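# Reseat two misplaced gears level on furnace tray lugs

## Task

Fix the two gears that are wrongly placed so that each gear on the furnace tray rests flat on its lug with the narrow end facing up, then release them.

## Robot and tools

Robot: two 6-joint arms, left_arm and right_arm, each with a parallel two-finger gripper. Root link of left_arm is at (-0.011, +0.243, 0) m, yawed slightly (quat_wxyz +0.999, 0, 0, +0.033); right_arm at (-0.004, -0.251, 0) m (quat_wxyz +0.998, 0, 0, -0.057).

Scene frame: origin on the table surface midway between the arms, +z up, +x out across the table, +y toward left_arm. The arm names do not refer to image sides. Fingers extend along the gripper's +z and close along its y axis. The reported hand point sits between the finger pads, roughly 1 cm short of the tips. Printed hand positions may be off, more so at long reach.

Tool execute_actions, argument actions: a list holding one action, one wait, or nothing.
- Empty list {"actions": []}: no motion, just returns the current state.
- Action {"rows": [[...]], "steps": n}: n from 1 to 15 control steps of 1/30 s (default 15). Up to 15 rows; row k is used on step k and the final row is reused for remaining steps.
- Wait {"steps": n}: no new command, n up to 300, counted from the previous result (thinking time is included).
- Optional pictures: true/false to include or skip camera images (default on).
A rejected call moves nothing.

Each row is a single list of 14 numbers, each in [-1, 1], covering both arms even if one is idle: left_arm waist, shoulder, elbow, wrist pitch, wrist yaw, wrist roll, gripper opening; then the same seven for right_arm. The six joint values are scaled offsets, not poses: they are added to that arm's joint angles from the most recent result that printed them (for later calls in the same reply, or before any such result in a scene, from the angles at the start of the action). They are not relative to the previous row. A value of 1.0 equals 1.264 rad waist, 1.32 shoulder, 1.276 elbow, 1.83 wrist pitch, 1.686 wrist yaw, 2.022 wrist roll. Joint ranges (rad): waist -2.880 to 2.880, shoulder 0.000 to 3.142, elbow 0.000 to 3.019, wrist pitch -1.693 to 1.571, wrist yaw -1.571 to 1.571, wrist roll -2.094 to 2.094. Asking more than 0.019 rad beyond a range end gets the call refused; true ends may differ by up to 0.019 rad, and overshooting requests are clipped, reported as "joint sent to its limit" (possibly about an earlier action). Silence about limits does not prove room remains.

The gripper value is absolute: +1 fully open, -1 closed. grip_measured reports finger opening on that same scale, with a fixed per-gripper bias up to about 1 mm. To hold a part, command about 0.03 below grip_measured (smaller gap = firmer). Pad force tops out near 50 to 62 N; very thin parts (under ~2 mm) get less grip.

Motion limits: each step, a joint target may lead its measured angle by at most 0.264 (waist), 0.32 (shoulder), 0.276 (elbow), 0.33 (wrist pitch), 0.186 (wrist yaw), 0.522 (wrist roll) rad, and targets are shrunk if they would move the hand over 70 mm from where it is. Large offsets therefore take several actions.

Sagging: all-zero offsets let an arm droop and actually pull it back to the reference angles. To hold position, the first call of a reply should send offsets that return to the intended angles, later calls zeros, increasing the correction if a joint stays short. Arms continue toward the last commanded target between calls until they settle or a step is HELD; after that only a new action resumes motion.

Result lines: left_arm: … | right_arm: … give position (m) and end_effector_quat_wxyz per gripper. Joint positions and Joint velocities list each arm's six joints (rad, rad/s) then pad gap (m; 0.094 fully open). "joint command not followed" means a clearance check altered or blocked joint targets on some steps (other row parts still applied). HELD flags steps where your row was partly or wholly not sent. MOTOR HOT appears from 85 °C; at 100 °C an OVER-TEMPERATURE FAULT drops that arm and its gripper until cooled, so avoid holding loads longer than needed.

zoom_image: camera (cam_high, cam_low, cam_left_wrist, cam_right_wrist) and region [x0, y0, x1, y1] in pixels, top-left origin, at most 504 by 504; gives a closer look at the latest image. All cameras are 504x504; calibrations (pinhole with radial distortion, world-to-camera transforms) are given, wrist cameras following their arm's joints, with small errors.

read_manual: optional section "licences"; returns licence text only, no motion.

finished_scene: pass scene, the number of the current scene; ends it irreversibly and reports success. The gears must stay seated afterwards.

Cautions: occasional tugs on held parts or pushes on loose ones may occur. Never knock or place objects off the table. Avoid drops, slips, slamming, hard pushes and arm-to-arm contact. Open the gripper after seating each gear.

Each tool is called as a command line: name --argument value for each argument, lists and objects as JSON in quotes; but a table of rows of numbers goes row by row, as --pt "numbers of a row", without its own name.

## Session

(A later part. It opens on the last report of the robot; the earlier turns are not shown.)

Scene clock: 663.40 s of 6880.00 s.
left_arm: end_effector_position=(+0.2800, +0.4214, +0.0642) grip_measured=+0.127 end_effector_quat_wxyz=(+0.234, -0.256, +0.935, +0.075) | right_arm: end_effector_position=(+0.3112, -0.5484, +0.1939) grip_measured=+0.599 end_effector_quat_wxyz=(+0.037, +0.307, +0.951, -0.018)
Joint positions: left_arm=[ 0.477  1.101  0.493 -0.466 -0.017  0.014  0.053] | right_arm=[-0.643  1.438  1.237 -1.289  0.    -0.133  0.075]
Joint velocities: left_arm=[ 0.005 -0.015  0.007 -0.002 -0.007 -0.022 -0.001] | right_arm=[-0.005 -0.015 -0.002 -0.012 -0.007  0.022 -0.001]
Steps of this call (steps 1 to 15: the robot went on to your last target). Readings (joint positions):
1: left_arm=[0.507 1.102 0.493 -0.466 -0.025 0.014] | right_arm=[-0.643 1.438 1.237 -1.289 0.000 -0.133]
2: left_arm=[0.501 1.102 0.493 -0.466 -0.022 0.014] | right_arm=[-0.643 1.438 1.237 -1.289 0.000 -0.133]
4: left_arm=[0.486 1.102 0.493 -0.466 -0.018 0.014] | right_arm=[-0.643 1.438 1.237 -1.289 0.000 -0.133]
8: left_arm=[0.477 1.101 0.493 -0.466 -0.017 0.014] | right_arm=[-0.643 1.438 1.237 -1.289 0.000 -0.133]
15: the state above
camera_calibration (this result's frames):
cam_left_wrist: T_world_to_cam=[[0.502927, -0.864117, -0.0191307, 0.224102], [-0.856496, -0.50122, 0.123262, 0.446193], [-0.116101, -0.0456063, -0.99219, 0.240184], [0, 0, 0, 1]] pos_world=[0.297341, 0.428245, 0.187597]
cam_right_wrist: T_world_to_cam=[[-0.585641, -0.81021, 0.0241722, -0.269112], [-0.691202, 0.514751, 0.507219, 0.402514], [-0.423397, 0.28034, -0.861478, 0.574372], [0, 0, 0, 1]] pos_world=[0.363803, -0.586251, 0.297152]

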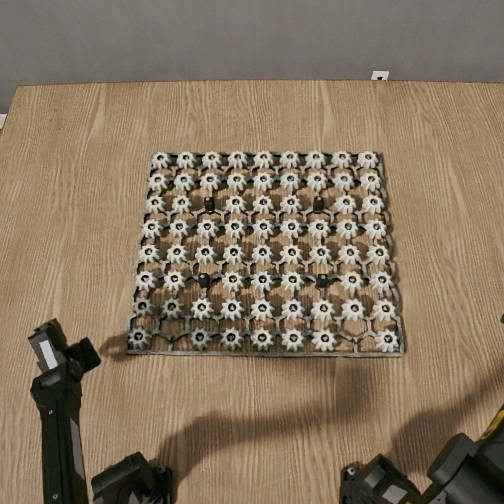

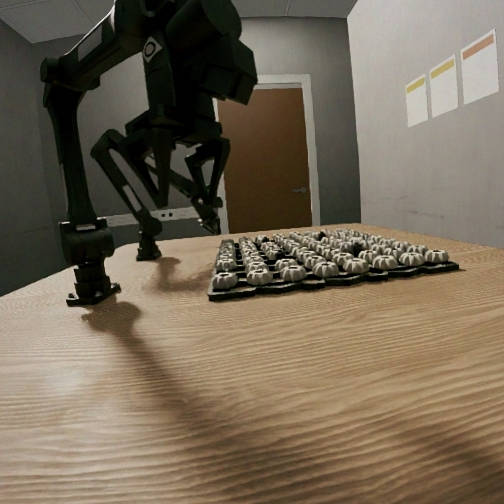

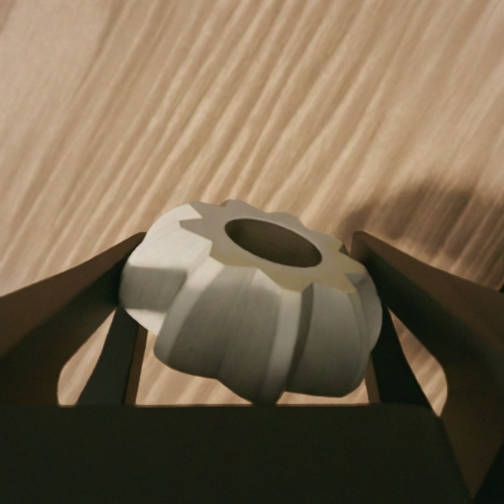

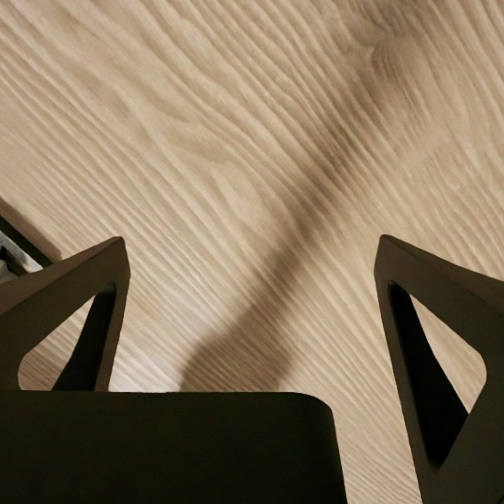

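execute_actions --actions '[{"rows":[[0,0.04,0,0,0,0,0.11,0,0,0,0,0,0,0.6],[0,0.08,0,0,0,0,0.11,0,0,0,0,0,0,0.6],[0,0.11,0,0,0,0,0.11,0,0,0,0,0,0,0.6],[0,0.125,0,0,0,0,0.11,0,0,0,0,0,0,0.6]]}]'

Scene clock: 669.77 s of 6880.00 s.
left_arm: end_effector_position=(+0.2655, +0.4130, +0.0112) grip_measured=+0.113 end_effector_quat_wxyz=(+0.154, -0.260, +0.952, +0.053) | right_arm: end_effector_position=(+0.3112, -0.5484, +0.1939) grip_measured=+0.599 end_effector_quat_wxyz=(+0.037, +0.307, +0.951, -0.018)
Joint positions: left_arm=[ 0.478  1.268  0.489 -0.465 -0.017  0.014  0.052] | right_arm=[-0.643  1.438  1.237 -1.289  0.    -0.133  0.075]
Joint velocities: left_arm=[-0.034 -0.005  0.007 -0.012  0.051 -0.022  0.001] | right_arm=[ 0.005 -0.015 -0.002  0.002 -0.051 -0.066 -0.   ]
Steps of this call (steps 1 to 15: the robot went on to your last target; steps 16 to 90: nothing new was sent; then 2.87 s passed at rest; steps 91 to 105: all 15 steps of this action). Readings (joint positions):
91: left_arm=[0.477 1.105 0.491 -0.466 -0.017 0.014] | right_arm=[-0.643 1.438 1.237 -1.289 0.000 -0.133]
92: left_arm=[0.477 1.118 0.491 -0.466 -0.017 0.014] | right_arm=[-0.643 1.438 1.237 -1.289 0.000 -0.133]
94: left_arm=[0.477 1.176 0.491 -0.466 -0.017 0.014] | right_arm=[-0.643 1.438 1.237 -1.289 0.000 -0.133]
98: left_arm=[0.477 1.268 0.495 -0.465 -0.018 0.013] | right_arm=[-0.643 1.438 1.237 -1.289 0.000 -0.133]
105: the state above
camera_calibration (this result's frames):
cam_left_wrist: T_world_to_cam=[[0.50115, -0.865204, -0.0164334, 0.224012], [-0.826364, -0.484116, 0.287671, 0.419203], [-0.25685, -0.130587, -0.957588, 0.257553], [0, 0, 0, 1]] pos_world=[0.300303, 0.430392, 0.129718]
cam_right_wrist: T_world_to_cam=[[-0.585641, -0.81021, 0.0241722, -0.269112], [-0.691202, 0.514751, 0.507219, 0.402514], [-0.423397, 0.28034, -0.861478, 0.574372], [0, 0, 0, 1]] pos_world=[0.363803, -0.586251, 0.297152]

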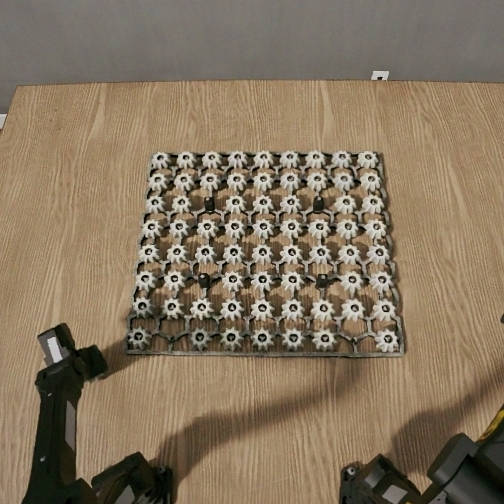

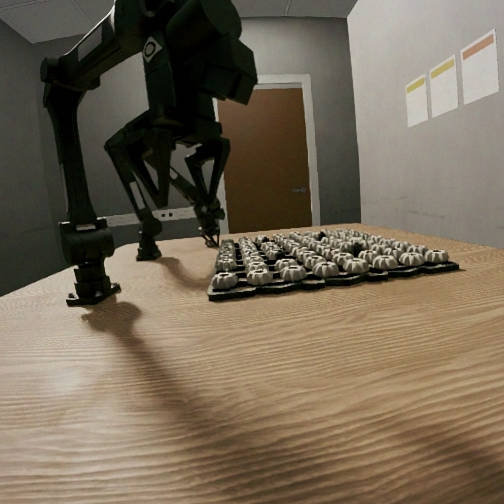

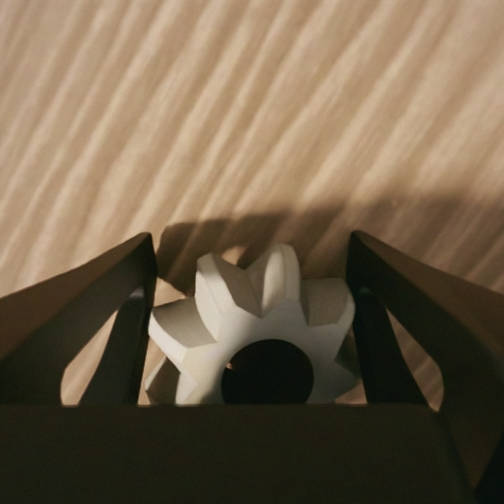

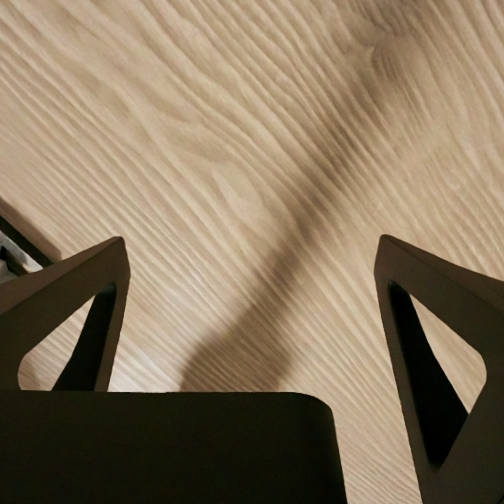

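execute_actions --actions '[{"rows":[[0,0,0,0,0,0,0.8,0,0,0,0,0,0,0.6],[0,0,0,0,0,0,0.8,0,0,0,0,0,0,0.6],[0,0,0,0,0,0,0.8,0,0,0,0,0,0,0.6],[0,-0.08,0,0,0,0,0.8,0,0,0,0,0,0,0.6],[0,-0.1,0.1,0,0,0,0.8,0,0,0,0,0,0,0.6],[0,-0.1,0.2,-0.1,0,0,0.8,0,0,0,0,0,0,0.6],[0,-0.05,0.21,-0.2,0,0,0.8,0,0,0,0,0,0,0.6],[0,0,0.21,-0.27,0,0,0.8,0,0,0,0,0,0,0.6],[0,0.05,0.21,-0.3,0,0,0.8,0,0,0,0,0,0,0.6]]}]'

execute_actions --actions '[{"steps":15}]'

Scene clock: 678.03 s of 6880.00 s.
left_arm: end_effector_position=(+0.2583, +0.4087, +0.0578) grip_measured=+0.797 end_effector_quat_wxyz=(-0.003, -0.262, +0.965, +0.008) | right_arm: end_effector_position=(+0.3112, -0.5484, +0.1939) grip_measured=+0.599 end_effector_quat_wxyz=(+0.037, +0.307, +0.951, -0.018)
Joint positions: left_arm=[ 0.478  1.331  0.747 -0.987 -0.017  0.014  0.084] | right_arm=[-0.643  1.438  1.237 -1.289  0.    -0.133  0.075]
Joint velocities: left_arm=[-0.005  0.151 -0.066 -0.335 -0.051 -0.022 -0.   ] | right_arm=[-0.005 -0.005 -0.002 -0.022 -0.007  0.007 -0.001]
Steps of this call (steps 1 to 15: the robot went on to your last target; steps 16 to 90: nothing new was sent; then 4.77 s passed at rest; steps 91 to 105: all 15 steps of this action). Readings (joint positions):
91: left_arm=[0.478 1.268 0.489 -0.465 -0.017 0.014] | right_arm=[-0.643 1.438 1.237 -1.289 0.000 -0.133]
92: left_arm=[0.478 1.268 0.489 -0.465 -0.017 0.014] | right_arm=[-0.643 1.438 1.237 -1.289 0.000 -0.133]
94: left_arm=[0.478 1.261 0.489 -0.465 -0.017 0.014] | right_arm=[-0.643 1.438 1.237 -1.289 0.000 -0.133]
98: left_arm=[0.478 1.215 0.565 -0.644 -0.017 0.014] | right_arm=[-0.643 1.438 1.237 -1.289 0.000 -0.133]
105: the state above
camera_calibration (this result's frames):
cam_left_wrist: T_world_to_cam=[[0.497504, -0.867412, -0.00925614, 0.226042], [-0.703009, -0.409416, 0.581512, 0.3183], [-0.5082, -0.282797, -0.813485, 0.418594], [0, 0, 0, 1]] pos_world=[0.32404, 0.444766, 0.157517]
cam_right_wrist: T_world_to_cam=[[-0.585641, -0.81021, 0.0241722, -0.269112], [-0.691202, 0.514751, 0.507219, 0.402514], [-0.423397, 0.28034, -0.861478, 0.574372], [0, 0, 0, 1]] pos_world=[0.363803, -0.586251, 0.297152]

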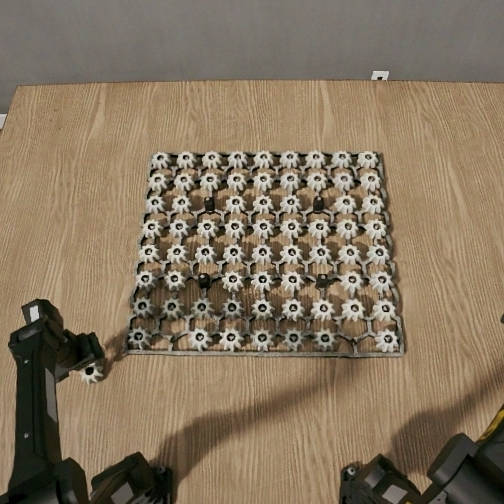

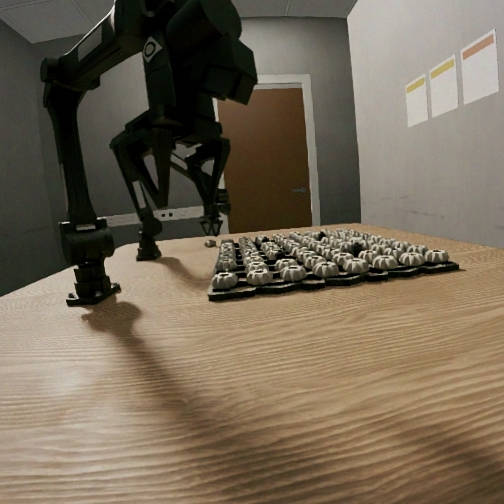

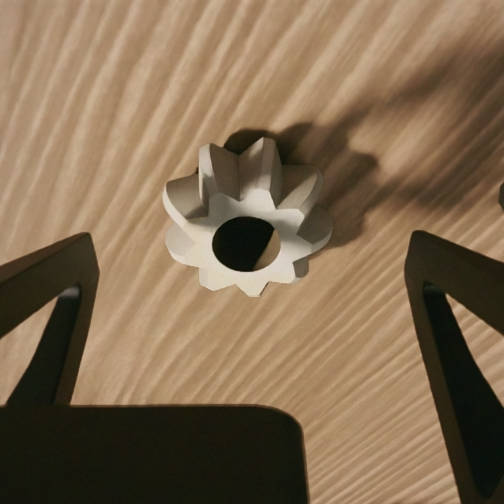

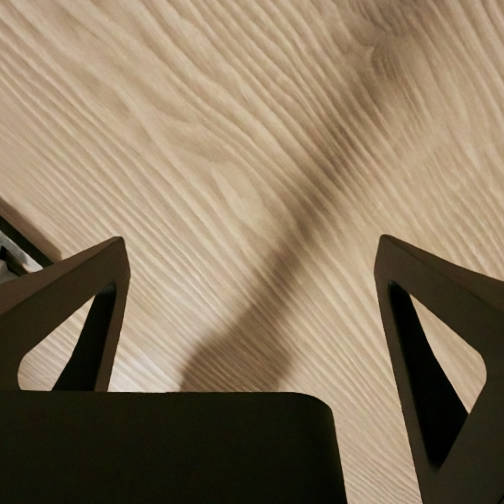

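Scene clock: 678.53 s of 6880.00 s.
left_arm: end_effector_position=(+0.2534, +0.4057, +0.0559) grip_measured=+0.797 end_effector_quat_wxyz=(-0.015, -0.262, +0.965, +0.005) | right_arm: end_effector_position=(+0.3112, -0.5484, +0.1939) grip_measured=+0.599 end_effector_quat_wxyz=(+0.037, +0.307, +0.951, -0.018)
Joint positions: left_arm=[ 0.478  1.336  0.745 -1.005 -0.017  0.014  0.084] | right_arm=[-0.643  1.438  1.237 -1.289  0.    -0.133  0.075]
Joint velocities: left_arm=[-0.024 -0.024 -0.017 -0.022  0.051 -0.051  0.   ] | right_arm=[ 0.005 -0.005 -0.007 -0.012  0.066  0.007 -0.   ]
Steps of this call (steps 1 to 15: the robot went on to your last target). Readings (joint positions):
1: left_arm=[0.478 1.335 0.745 -0.996 -0.017 0.014] | right_arm=[-0.643 1.438 1.237 -1.289 0.000 -0.133]
2: left_arm=[0.478 1.336 0.745 -1.001 -0.017 0.014] | right_arm=[-0.643 1.438 1.237 -1.289 0.000 -0.133]
4: left_arm=[0.478 1.336 0.745 -1.004 -0.017 0.014] | right_arm=[-0.643 1.438 1.237 -1.289 0.000 -0.133]
8: left_arm=[0.478 1.336 0.745 -1.005 -0.017 0.014] | right_arm=[-0.643 1.438 1.237 -1.289 0.000 -0.133]
15: the state above
camera_calibration (this result's frames):
cam_left_wrist: T_world_to_cam=[[0.497314, -0.867527, -0.00866419, 0.225952], [-0.690463, -0.401818, 0.601501, 0.30748], [-0.5253, -0.293152, -0.798825, 0.421416], [0, 0, 0, 1]] pos_world=[0.321305, 0.44311, 0.153646]
cam_right_wrist: T_world_to_cam=[[-0.585641, -0.81021, 0.0241722, -0.269112], [-0.691202, 0.514751, 0.507219, 0.402514], [-0.423397, 0.28034, -0.861478, 0.574372], [0, 0, 0, 1]] pos_world=[0.363803, -0.586251, 0.297152]

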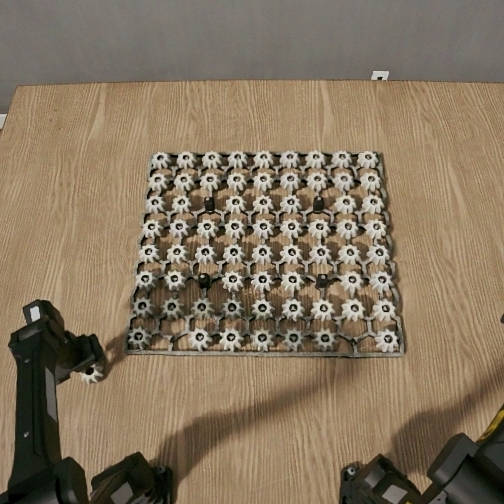

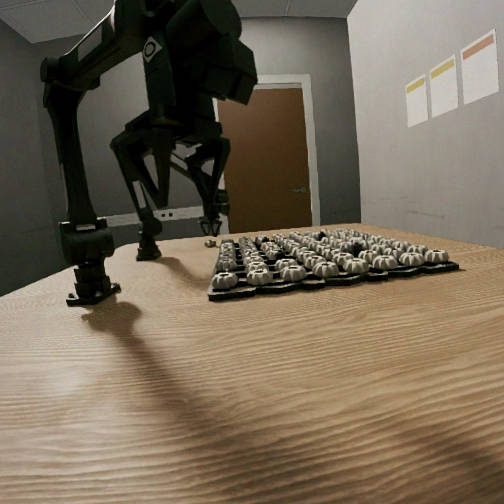

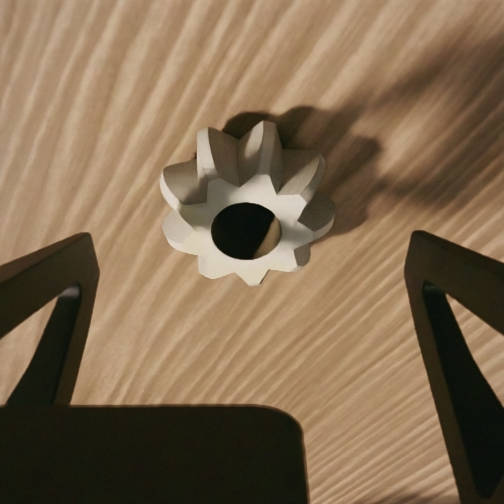

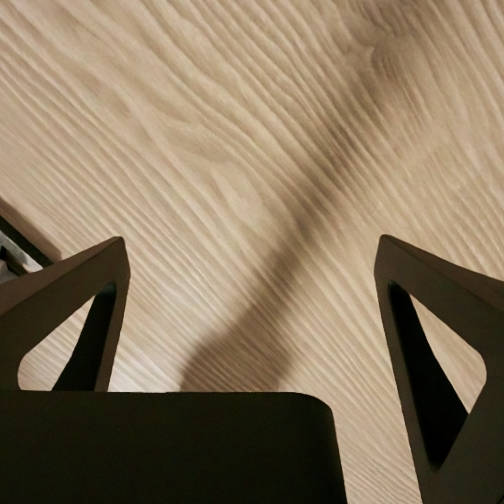

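execute_actions --actions '[{"rows":[[0.007,0,-0.09,0.06,0,0,0.8,0,0,0,0,0,0,0.6],[0.007,0,-0.09,0.06,0,0,0.8,0,0,0,0,0,0,0.6],[0.007,0,-0.09,0.06,0,0,0.8,0,0,0,0,0,0,0.6],[0.007,0,-0.09,0.06,0,0,0.8,0,0,0,0,0,0,0.6],[0.007,0,-0.09,0.06,0,0,0.8,0,0,0,0,0,0,0.6],[0.007,0.03,-0.08,0.08,0,0,0.8,0,0,0,0,0,0,0.6],[0.007,0.05,-0.075,0.092,0,0,0.8,0,0,0,0,0,0,0.6]]}]'

Scene clock: 689.30 s of 6880.00 s.
left_arm: end_effector_position=(+0.2308, +0.3924, +0.0087) grip_measured=+0.797 end_effector_quat_wxyz=(-0.024, -0.262, +0.965, +0.001) | right_arm: end_effector_position=(+0.3112, -0.5484, +0.1939) grip_measured=+0.599 end_effector_quat_wxyz=(+0.037, +0.307, +0.951, -0.018)
Joint positions: left_arm=[ 0.48   1.379  0.627 -0.864 -0.015  0.016  0.084] | right_arm=[-0.643  1.438  1.237 -1.289  0.    -0.133  0.075]
Joint velocities: left_arm=[-0.015 -0.005 -0.022  0.012 -0.007 -0.066 -0.001] | right_arm=[ 0.005 -0.005  0.002 -0.007 -0.007 -0.037 -0.001]
Steps of this call (steps 1 to 15: the robot went on to your last target; steps 16 to 90: nothing new was sent; then 7.27 s passed at rest; steps 91 to 105: all 15 steps of this action). Readings (joint positions):
91: left_arm=[0.478 1.336 0.732 -0.985 -0.017 0.014] | right_arm=[-0.643 1.438 1.237 -1.289 0.000 -0.133]
92: left_arm=[0.478 1.332 0.709 -0.946 -0.017 0.014] | right_arm=[-0.643 1.438 1.237 -1.289 0.000 -0.133]
94: left_arm=[0.478 1.333 0.656 -0.915 -0.017 0.014] | right_arm=[-0.643 1.438 1.237 -1.289 0.000 -0.133]
98: left_arm=[0.479 1.363 0.614 -0.883 -0.017 0.014] | right_arm=[-0.643 1.438 1.237 -1.289 0.000 -0.133]
105: the state above
camera_calibration (this result's frames):
cam_left_wrist: T_world_to_cam=[[0.497938, -0.867193, -0.00583283, 0.224978], [-0.680926, -0.395132, 0.616613, 0.309934], [-0.537027, -0.303063, -0.787245, 0.3744], [0, 0, 0, 1]] pos_world=[0.30008, 0.431031, 0.104947]
cam_right_wrist: T_world_to_cam=[[-0.585641, -0.81021, 0.0241722, -0.269112], [-0.691202, 0.514751, 0.507219, 0.402514], [-0.423397, 0.28034, -0.861478, 0.574372], [0, 0, 0, 1]] pos_world=[0.363803, -0.586251, 0.297152]

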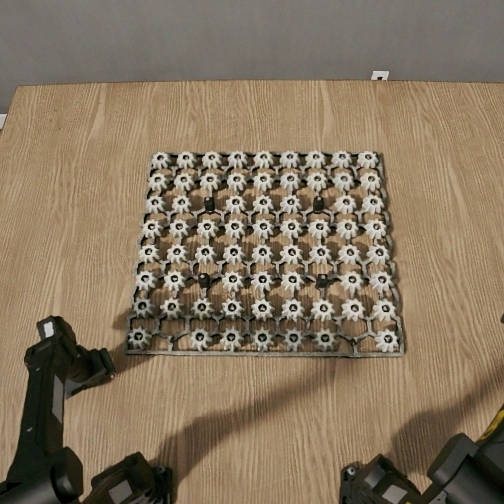

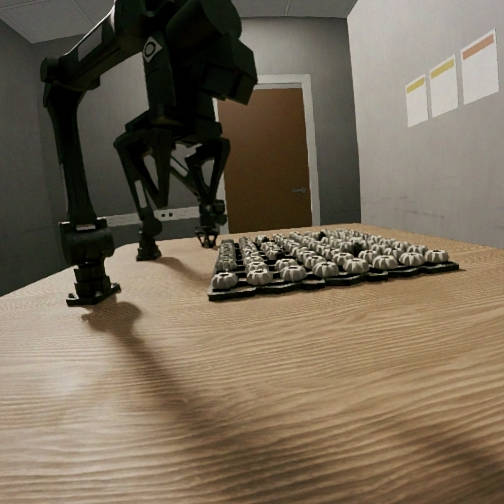

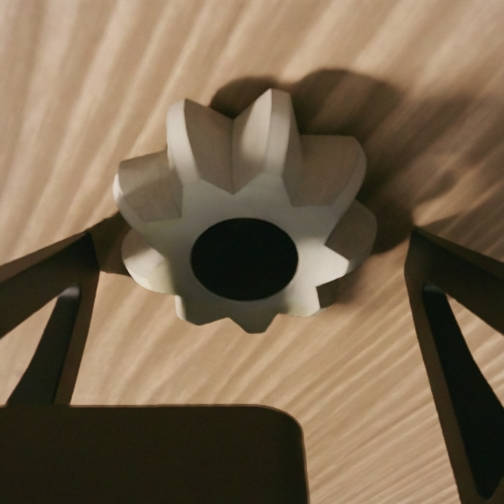

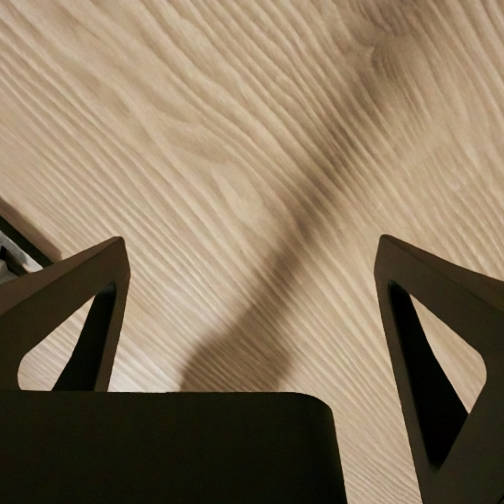

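execute_actions --actions '[{"rows":[[0,0,0.04,0.022,0,0,0.8,0,0,0,0,0,0,0.6],[0,0,0.04,0.022,0,0,0.8,0,0,0,0,0,0,0.6],[0,0,0.04,0.022,0,0,0.8,0,0,0,0,0,0,0.6],[0,0,0.04,0.022,0,0,0.8,0,0,0,0,0,0,0.6],[0,0,0.04,0.022,0,0,0.8,0,0,0,0,0,0,0.6],[0,0.02,0.02,0.022,0,0,0.8,0,0,0,0,0,0,0.6]]}]'

Scene clock: 694.27 s of 6880.00 s.
left_arm: end_effector_position=(+0.2389, +0.3973, +0.0085) grip_measured=+0.797 end_effector_quat_wxyz=(-0.009, -0.263, +0.965, +0.005) | right_arm: end_effector_position=(+0.3112, -0.5484, +0.1939) grip_measured=+0.599 end_effector_quat_wxyz=(+0.037, +0.307, +0.951, -0.018)
Joint positions: left_arm=[ 0.48   1.384  0.633 -0.833 -0.014  0.016  0.084] | right_arm=[-0.643  1.438  1.237 -1.289  0.    -0.133  0.075]
Joint velocities: left_arm=[-0.015  0.005 -0.012  0.002  0.007 -0.051 -0.   ] | right_arm=[ 0.005 -0.015 -0.012 -0.007  0.022 -0.022 -0.   ]
Steps of this call (steps 1 to 15: the robot went on to your last target; steps 16 to 90: nothing new was sent; then 1.47 s passed at rest; steps 91 to 105: all 15 steps of this action). Readings (joint positions):
91: left_arm=[0.480 1.379 0.628 -0.862 -0.014 0.016] | right_arm=[-0.643 1.438 1.237 -1.289 0.000 -0.133]
92: left_arm=[0.480 1.379 0.629 -0.856 -0.014 0.016] | right_arm=[-0.643 1.438 1.237 -1.289 0.000 -0.133]
94: left_arm=[0.480 1.379 0.631 -0.842 -0.014 0.016] | right_arm=[-0.643 1.438 1.237 -1.289 0.000 -0.133]
98: left_arm=[0.480 1.384 0.633 -0.833 -0.014 0.016] | right_arm=[-0.643 1.438 1.237 -1.289 0.000 -0.133]
105: the state above
camera_calibration (this result's frames):
cam_left_wrist: T_world_to_cam=[[0.498106, -0.867093, -0.00624049, 0.225083], [-0.696796, -0.404541, 0.592302, 0.32522], [-0.516106, -0.290681, -0.805692, 0.370419], [0, 0, 0, 1]] pos_world=[0.305672, 0.434406, 0.107219]
cam_right_wrist: T_world_to_cam=[[-0.585641, -0.81021, 0.0241722, -0.269112], [-0.691202, 0.514751, 0.507219, 0.402514], [-0.423397, 0.28034, -0.861478, 0.574372], [0, 0, 0, 1]] pos_world=[0.363803, -0.586251, 0.297152]

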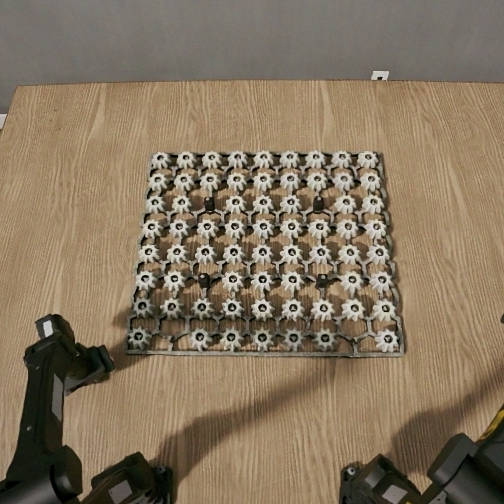

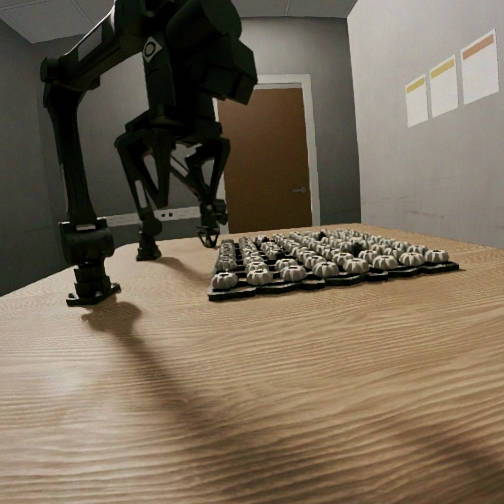

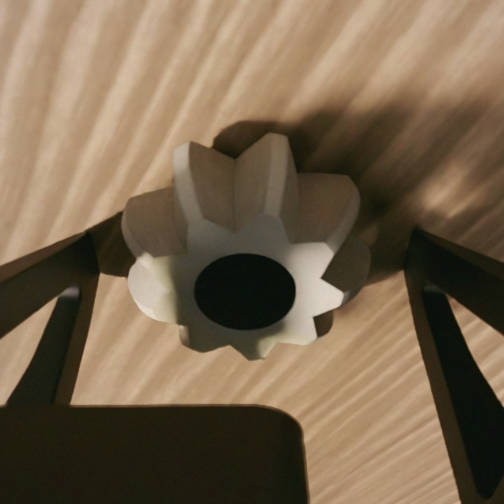

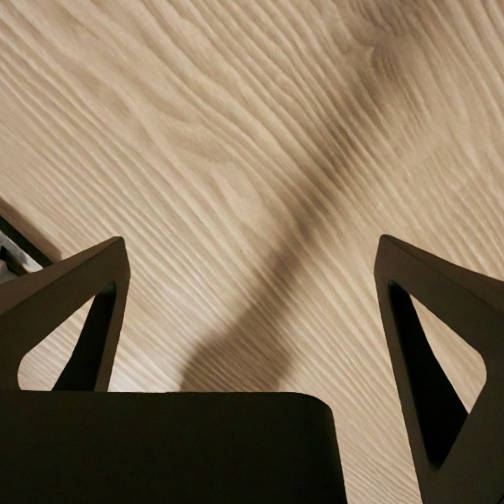

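A touch more out, then close firmly.

execute_actions --actions '[{"rows":[[0,0,0,0.013,0,0,0.8,0,0,0,0,0,0,0.6],[0,0,0,0.013,0,0,0.8,0,0,0,0,0,0,0.6],[0,0,0,0.013,0,0,0.8,0,0,0,0,0,0,0.6],[0,0,0,0.013,0,0,0.8,0,0,0,0,0,0,0.6],[0,0,0,0.013,0,0,0.13,0,0,0,0,0,0,0.6]]}]'

execute_actions --actions '[{"rows":[[0,-0.04,0.03,0,0,0,0.13,0,0,0,0,0,0,0.6],[0,-0.08,0.06,-0.01,0,0,0.13,0,0,0,0,0,0,0.6],[0,-0.1,0.1,-0.02,0,0,0.13,0,0,0,0,0,0,0.6],[0,-0.1,0.14,-0.05,0,0,0.13,0,0,0,0,0,0,0.6],[0,-0.08,0.17,-0.1,0,0,0.13,0,0,0,0,0,0,0.6],[0,-0.05,0.185,-0.12,0,0,0.13,0,0,0,0,0,0,0.6],[0,-0.02,0.195,-0.12,0,0,0.13,0,0,0,0,0,0,0.6]]}]'

Scene clock: 701.00 s of 6880.00 s.
left_arm: end_effector_position=(+0.2412, +0.3984, +0.0087) grip_measured=+0.198 end_effector_quat_wxyz=(-0.004, -0.263, +0.965, +0.006) | right_arm: end_effector_position=(+0.3112, -0.5484, +0.1939) grip_measured=+0.599 end_effector_quat_wxyz=(+0.037, +0.307, +0.951, -0.018)
Joint positions: left_arm=[ 0.48   1.384  0.633 -0.824 -0.013  0.016  0.056] | right_arm=[-0.643  1.438  1.237 -1.289  0.    -0.133  0.075]
Joint velocities: left_arm=[-0.005 -0.015 -0.002 -0.012  0.037  0.007 -0.   ] | right_arm=[-0.005 -0.005 -0.012 -0.027  0.037  0.051 -0.001]
Steps of this call (steps 1 to 15: the robot went on to your last target; steps 16 to 90: nothing new was sent; then 3.23 s passed at rest; steps 91 to 105: all 15 steps of this action). Readings (joint positions):
91: left_arm=[0.480 1.384 0.633 -0.833 -0.014 0.016] | right_arm=[-0.643 1.438 1.237 -1.289 0.000 -0.133]
92: left_arm=[0.480 1.384 0.633 -0.832 -0.014 0.016] | right_arm=[-0.643 1.438 1.237 -1.289 0.000 -0.133]
94: left_arm=[0.480 1.384 0.633 -0.832 -0.014 0.016] | right_arm=[-0.643 1.438 1.237 -1.289 0.000 -0.133]
98: left_arm=[0.480 1.384 0.633 -0.824 -0.013 0.016] | right_arm=[-0.643 1.438 1.237 -1.289 0.000 -0.133]
105: the state above
camera_calibration (this result's frames):
cam_left_wrist: T_world_to_cam=[[0.498173, -0.867064, -0.00498001, 0.224846], [-0.70243, -0.406936, 0.583948, 0.329467], [-0.508346, -0.287409, -0.811776, 0.368891], [0, 0, 0, 1]] pos_world=[0.30694, 0.43505, 0.108185]
cam_right_wrist: T_world_to_cam=[[-0.585641, -0.81021, 0.0241722, -0.269112], [-0.691202, 0.514751, 0.507219, 0.402514], [-0.423397, 0.28034, -0.861478, 0.574372], [0, 0, 0, 1]] pos_world=[0.363803, -0.586251, 0.297152]

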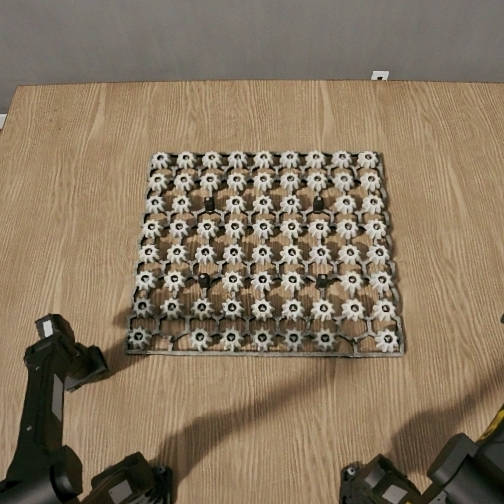

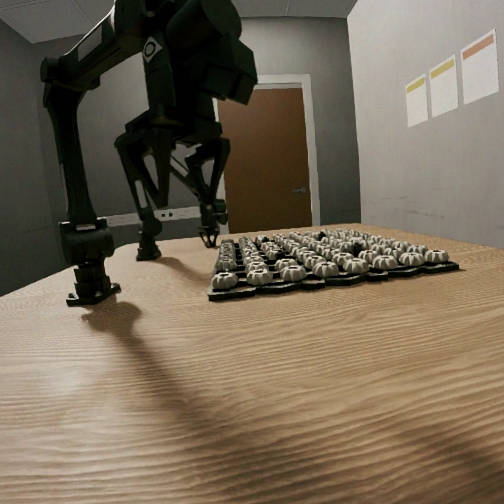

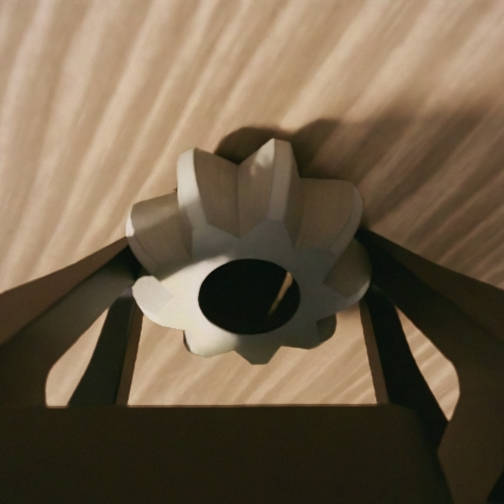

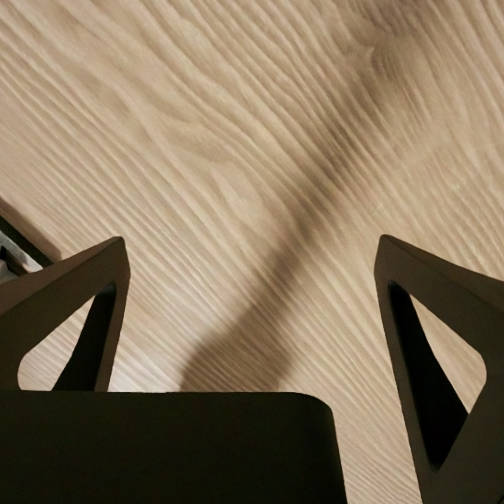

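Scene clock: 701.50 s of 6880.00 s.
left_arm: end_effector_position=(+0.2875, +0.4266, +0.0839) grip_measured=+0.198 end_effector_quat_wxyz=(+0.017, -0.263, +0.965, +0.011) | right_arm: end_effector_position=(+0.3112, -0.5484, +0.1939) grip_measured=+0.599 end_effector_quat_wxyz=(+0.037, +0.307, +0.951, -0.018)
Joint positions: left_arm=[ 0.48   1.355  0.848 -1.025 -0.013  0.016  0.056] | right_arm=[-0.643  1.438  1.237 -1.289  0.    -0.133  0.075]
Joint velocities: left_arm=[-0.024  0.024  0.007 -0.129 -0.007  0.066  0.   ] | right_arm=[-0.015  0.015 -0.002 -0.017 -0.139 -0.007  0.   ]
Steps of this call (steps 1 to 15: all 15 steps of this action). Readings (joint positions):
1: left_arm=[0.480 1.381 0.633 -0.824 -0.013 0.016] | right_arm=[-0.643 1.438 1.237 -1.289 0.000 -0.133]
2: left_arm=[0.480 1.373 0.633 -0.826 -0.013 0.016] | right_arm=[-0.643 1.438 1.237 -1.289 0.000 -0.133]
4: left_arm=[0.480 1.344 0.640 -0.848 -0.013 0.016] | right_arm=[-0.643 1.438 1.237 -1.289 0.000 -0.133]
8: left_arm=[0.480 1.333 0.744 -0.993 -0.013 0.016] | right_arm=[-0.643 1.438 1.237 -1.289 0.000 -0.133]
15: the state above
camera_calibration (this result's frames):
cam_left_wrist: T_world_to_cam=[[0.498374, -0.866941, -0.00607221, 0.226593], [-0.723098, -0.419528, 0.54875, 0.343875], [-0.478281, -0.269092, -0.835965, 0.447105], [0, 0, 0, 1]] pos_world=[0.349569, 0.461021, 0.186439]
cam_right_wrist: T_world_to_cam=[[-0.585641, -0.81021, 0.0241722, -0.269112], [-0.691202, 0.514751, 0.507219, 0.402514], [-0.423397, 0.28034, -0.861478, 0.574372], [0, 0, 0, 1]] pos_world=[0.363803, -0.586251, 0.297152]

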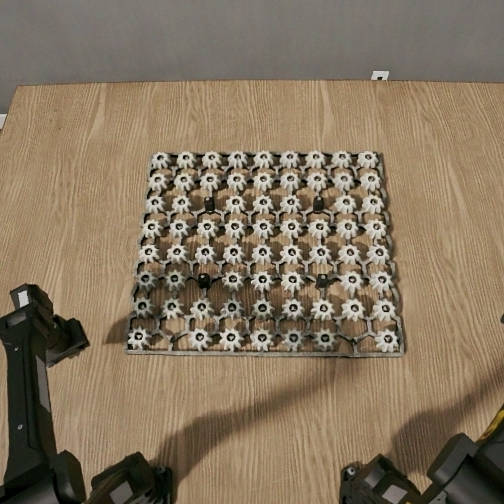

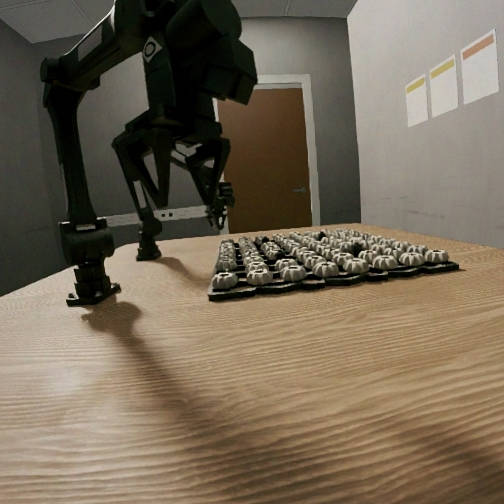

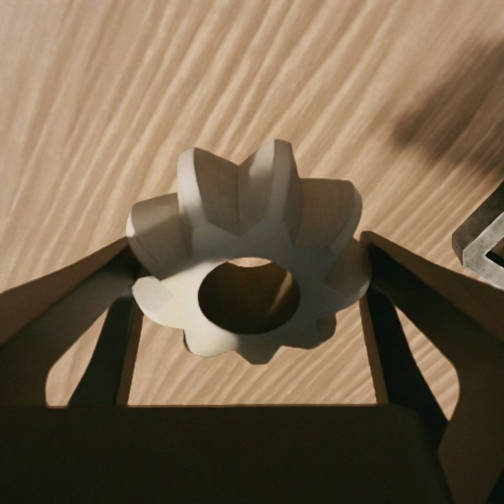

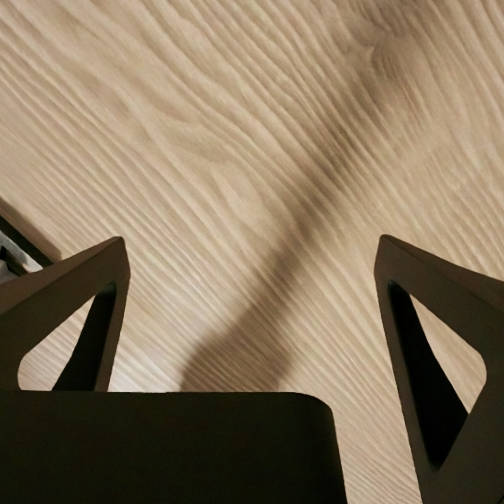

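execute_actions --actions '[{"rows":[[-0.1,0,0,0,0,-0.02,0.13,0,0,0,0,0,0,0.6],[-0.2,0,0,0,0,-0.04,0.13,0,0,0,0,0,0,0.6],[-0.3,0,0,0,0,-0.05,0.13,0,0,0,0,0,0,0.6],[-0.4,0,0,0,0,-0.07,0.13,0,0,0,0,0,0,0.6],[-0.47,0,0,0,0,-0.075,0.13,0,0,0,0,0,0,0.6],[-0.51,0.02,0,0.01,0,-0.075,0.13,0,0,0,0,0,0,0.6]]}]'

execute_actions --actions '[{"steps":20}]'

Scene clock: 707.63 s of 6880.00 s.
left_arm: end_effector_position=(+0.3324, +0.1918, +0.0687) grip_measured=+0.197 end_effector_quat_wxyz=(+0.003, +0.020, +1.000, +0.000) | right_arm: end_effector_position=(+0.3112, -0.5484, +0.1939) grip_measured=+0.599 end_effector_quat_wxyz=(+0.037, +0.307, +0.951, -0.018)
Joint positions: left_arm=[-0.214  1.39   0.837 -1.011 -0.001 -0.107  0.056] | right_arm=[-0.643  1.438  1.237 -1.289  0.    -0.133  0.075]
Joint velocities: left_arm=[ 0.2   -0.015 -0.032 -0.017 -0.051 -0.183 -0.001] | right_arm=[-0.005 -0.005 -0.017  0.007  0.037 -0.037 -0.   ]
Steps of this call (steps 1 to 30: the robot went on to your last target; steps 31 to 90: nothing new was sent; then 2.63 s passed at rest; steps 91 to 105: all 15 steps of this action). Readings (joint positions):
91: left_arm=[0.472 1.359 0.847 -1.035 -0.018 0.011] | right_arm=[-0.643 1.438 1.237 -1.289 0.000 -0.133]
92: left_arm=[0.445 1.359 0.845 -1.035 -0.026 0.000] | right_arm=[-0.643 1.438 1.237 -1.289 0.000 -0.133]
94: left_arm=[0.342 1.360 0.841 -1.035 -0.028 -0.025] | right_arm=[-0.643 1.438 1.237 -1.289 0.000 -0.133]
98: left_arm=[0.066 1.370 0.840 -1.021 -0.020 -0.070] | right_arm=[-0.643 1.438 1.237 -1.289 0.000 -0.133]
105: the state above
camera_calibration (this result's frames):
cam_left_wrist: T_world_to_cam=[[-0.0491945, -0.998765, 0.00702195, 0.206955], [-0.817246, 0.0442935, 0.574584, 0.226742], [-0.574185, 0.0225277, -0.818415, 0.367534], [0, 0, 0, 1]] pos_world=[0.406517, 0.188377, 0.16906]
cam_right_wrist: T_world_to_cam=[[-0.585641, -0.81021, 0.0241722, -0.269112], [-0.691202, 0.514751, 0.507219, 0.402514], [-0.423397, 0.28034, -0.861478, 0.574372], [0, 0, 0, 1]] pos_world=[0.363803, -0.586251, 0.297152]

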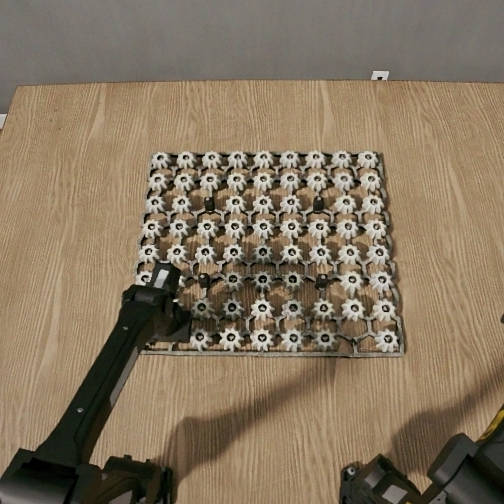

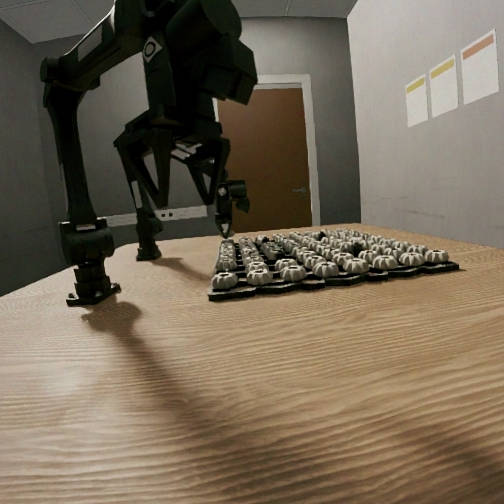

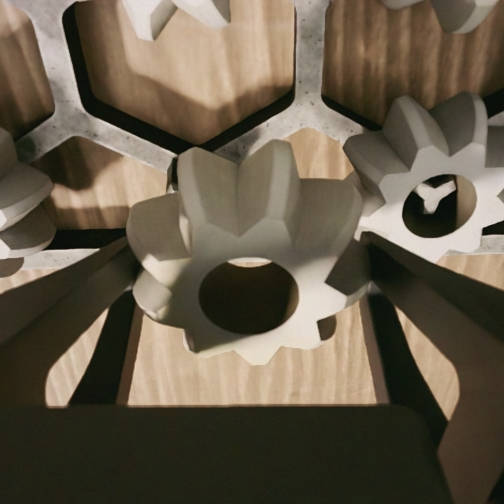

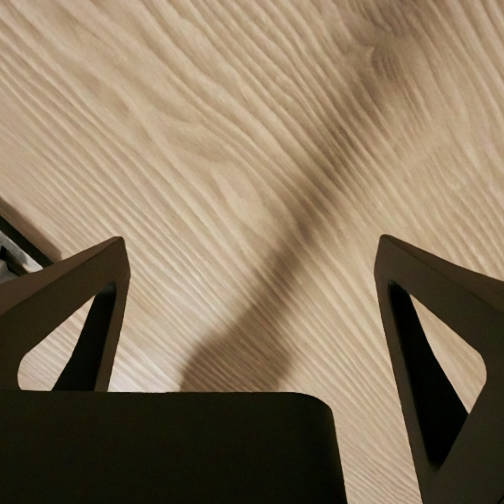

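Scene clock: 708.30 s of 6880.00 s.
left_arm: end_effector_position=(+0.3341, +0.2114, +0.0683) grip_measured=+0.197 end_effector_quat_wxyz=(+0.003, -0.014, +1.000, +0.005) | right_arm: end_effector_position=(+0.3112, -0.5484, +0.1939) grip_measured=+0.599 end_effector_quat_wxyz=(+0.037, +0.307, +0.951, -0.018)
Joint positions: left_arm=[-0.162  1.39   0.835 -1.011 -0.012 -0.123  0.056] | right_arm=[-0.643  1.438  1.237 -1.289  0.    -0.133  0.075]
Joint velocities: left_arm=[-0.015 -0.005  0.012 -0.002 -0.022  0.007  0.   ] | right_arm=[-0.005  0.005  0.002 -0.007 -0.007 -0.037 -0.   ]
Steps of this call (steps 1 to 20: the robot went on to your last target). Readings (joint positions):
1: left_arm=[-0.205 1.390 0.836 -1.011 -0.004 -0.110] | right_arm=[-0.643 1.438 1.237 -1.289 0.000 -0.133]
2: left_arm=[-0.194 1.390 0.835 -1.011 -0.006 -0.113] | right_arm=[-0.643 1.438 1.237 -1.289 0.000 -0.133]
4: left_arm=[-0.173 1.390 0.835 -1.011 -0.010 -0.117] | right_arm=[-0.643 1.438 1.237 -1.289 0.000 -0.133]
8: left_arm=[-0.162 1.390 0.835 -1.011 -0.012 -0.121] | right_arm=[-0.643 1.438 1.237 -1.289 0.000 -0.133]
20: the state above
camera_calibration (this result's frames):
cam_left_wrist: T_world_to_cam=[[0.0176043, -0.99984, -0.00327834, 0.205199], [-0.818075, -0.0162889, 0.574881, 0.240572], [-0.574842, -0.00743846, -0.818231, 0.374188], [0, 0, 0, 1]] pos_world=[0.408292, 0.211868, 0.168545]
cam_right_wrist: T_world_to_cam=[[-0.585641, -0.81021, 0.0241722, -0.269112], [-0.691202, 0.514751, 0.507219, 0.402514], [-0.423397, 0.28034, -0.861478, 0.574372], [0, 0, 0, 1]] pos_world=[0.363803, -0.586251, 0.297152]

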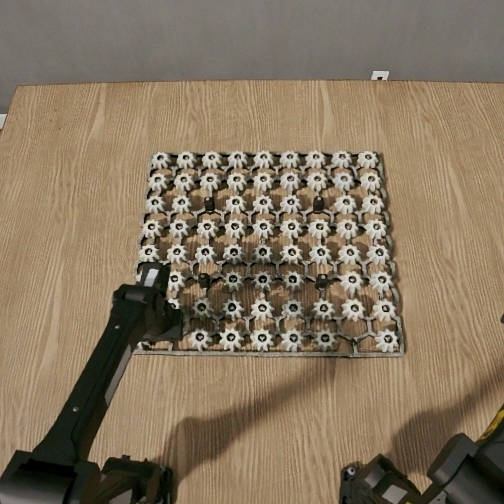

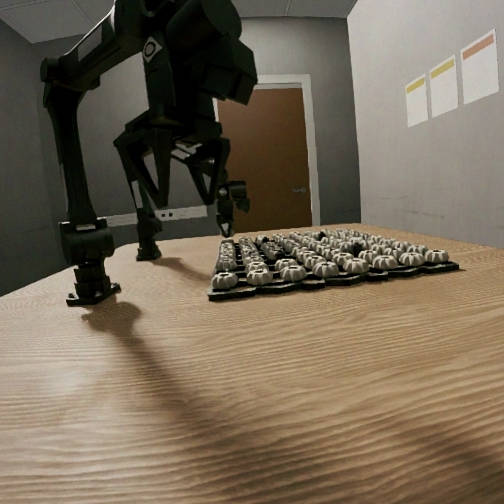

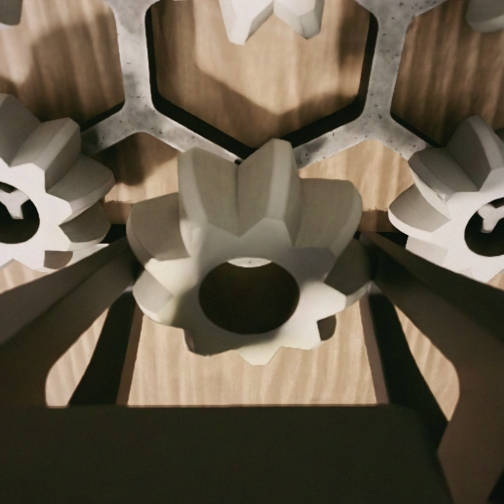

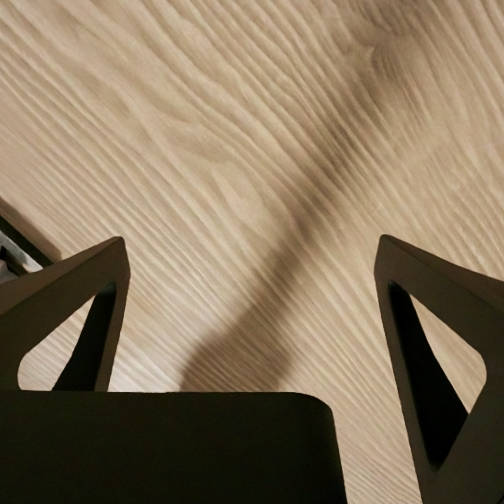

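execute_actions --actions '[{"rows":[[0,0.02,0,0.008,0,0,0.13,0,0,0,0,0,0,0.6],[0,0.035,0,0.014,0,0,0.13,0,0,0,0,0,0,0.6],[0,0.045,0,0.018,0,0,0.13,0,0,0,0,0,0,0.6]]}]'

Scene clock: 718.40 s of 6880.00 s.
left_arm: end_effector_position=(+0.3268, +0.2119, +0.0391) grip_measured=+0.197 end_effector_quat_wxyz=(-0.030, -0.014, +0.999, +0.008) | right_arm: end_effector_position=(+0.3112, -0.5484, +0.1939) grip_measured=+0.599 end_effector_quat_wxyz=(+0.037, +0.307, +0.951, -0.018)
Joint positions: left_arm=[-0.162  1.464  0.819 -0.986 -0.01  -0.123  0.056] | right_arm=[-0.643  1.438  1.237 -1.289  0.    -0.133  0.075]
Joint velocities: left_arm=[-0.005 -0.024 -0.002 -0.012 -0.066 -0.095  0.001] | right_arm=[-0.005 -0.005  0.002 -0.012 -0.022 -0.007  0.001]
Steps of this call (steps 1 to 15: the robot went on to your last target; steps 16 to 90: nothing new was sent; then 6.60 s passed at rest; steps 91 to 105: all 15 steps of this action). Readings (joint positions):
91: left_arm=[-0.162 1.392 0.834 -1.010 -0.012 -0.123] | right_arm=[-0.643 1.438 1.237 -1.289 0.000 -0.133]
92: left_arm=[-0.162 1.396 0.833 -1.007 -0.012 -0.123] | right_arm=[-0.643 1.438 1.237 -1.289 0.000 -0.133]
94: left_arm=[-0.162 1.418 0.832 -0.997 -0.012 -0.123] | right_arm=[-0.643 1.438 1.237 -1.289 0.000 -0.133]
98: left_arm=[-0.162 1.460 0.823 -0.988 -0.012 -0.123] | right_arm=[-0.643 1.438 1.237 -1.289 0.000 -0.133]
105: the state above
camera_calibration (this result's frames):
cam_left_wrist: T_world_to_cam=[[0.0172098, -0.999806, -0.00960412, 0.206098], [-0.778266, -0.0194254, 0.627634, 0.236954], [-0.627699, -0.00332689, -0.778449, 0.361034], [0, 0, 0, 1]] pos_world=[0.407487, 0.211862, 0.134305]
cam_right_wrist: T_world_to_cam=[[-0.585641, -0.81021, 0.0241722, -0.269112], [-0.691202, 0.514751, 0.507219, 0.402514], [-0.423397, 0.28034, -0.861478, 0.574372], [0, 0, 0, 1]] pos_world=[0.363803, -0.586251, 0.297152]

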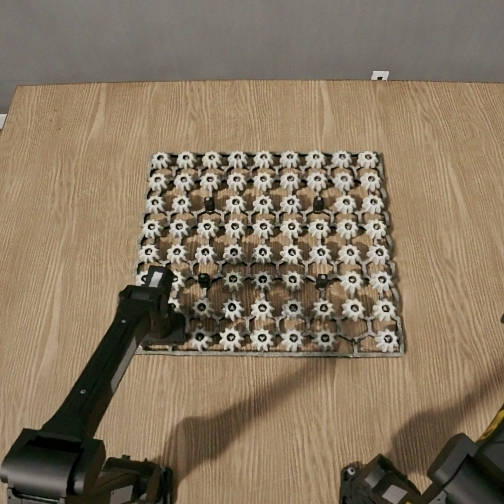

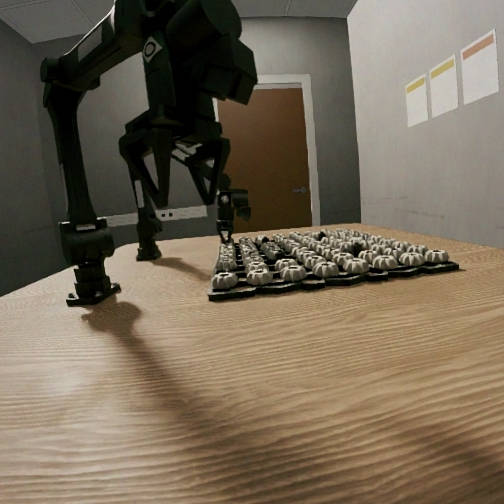

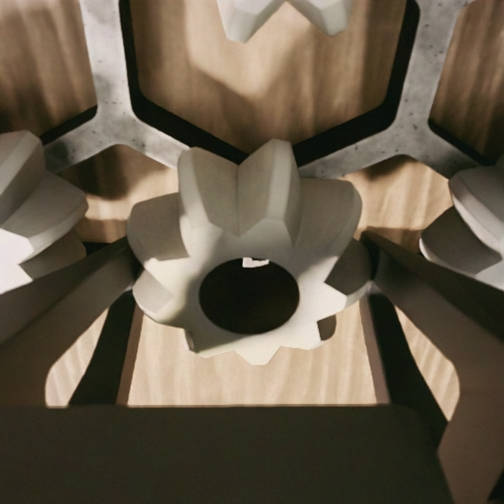

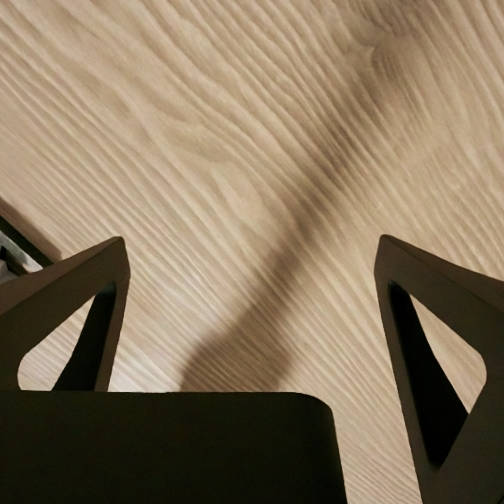

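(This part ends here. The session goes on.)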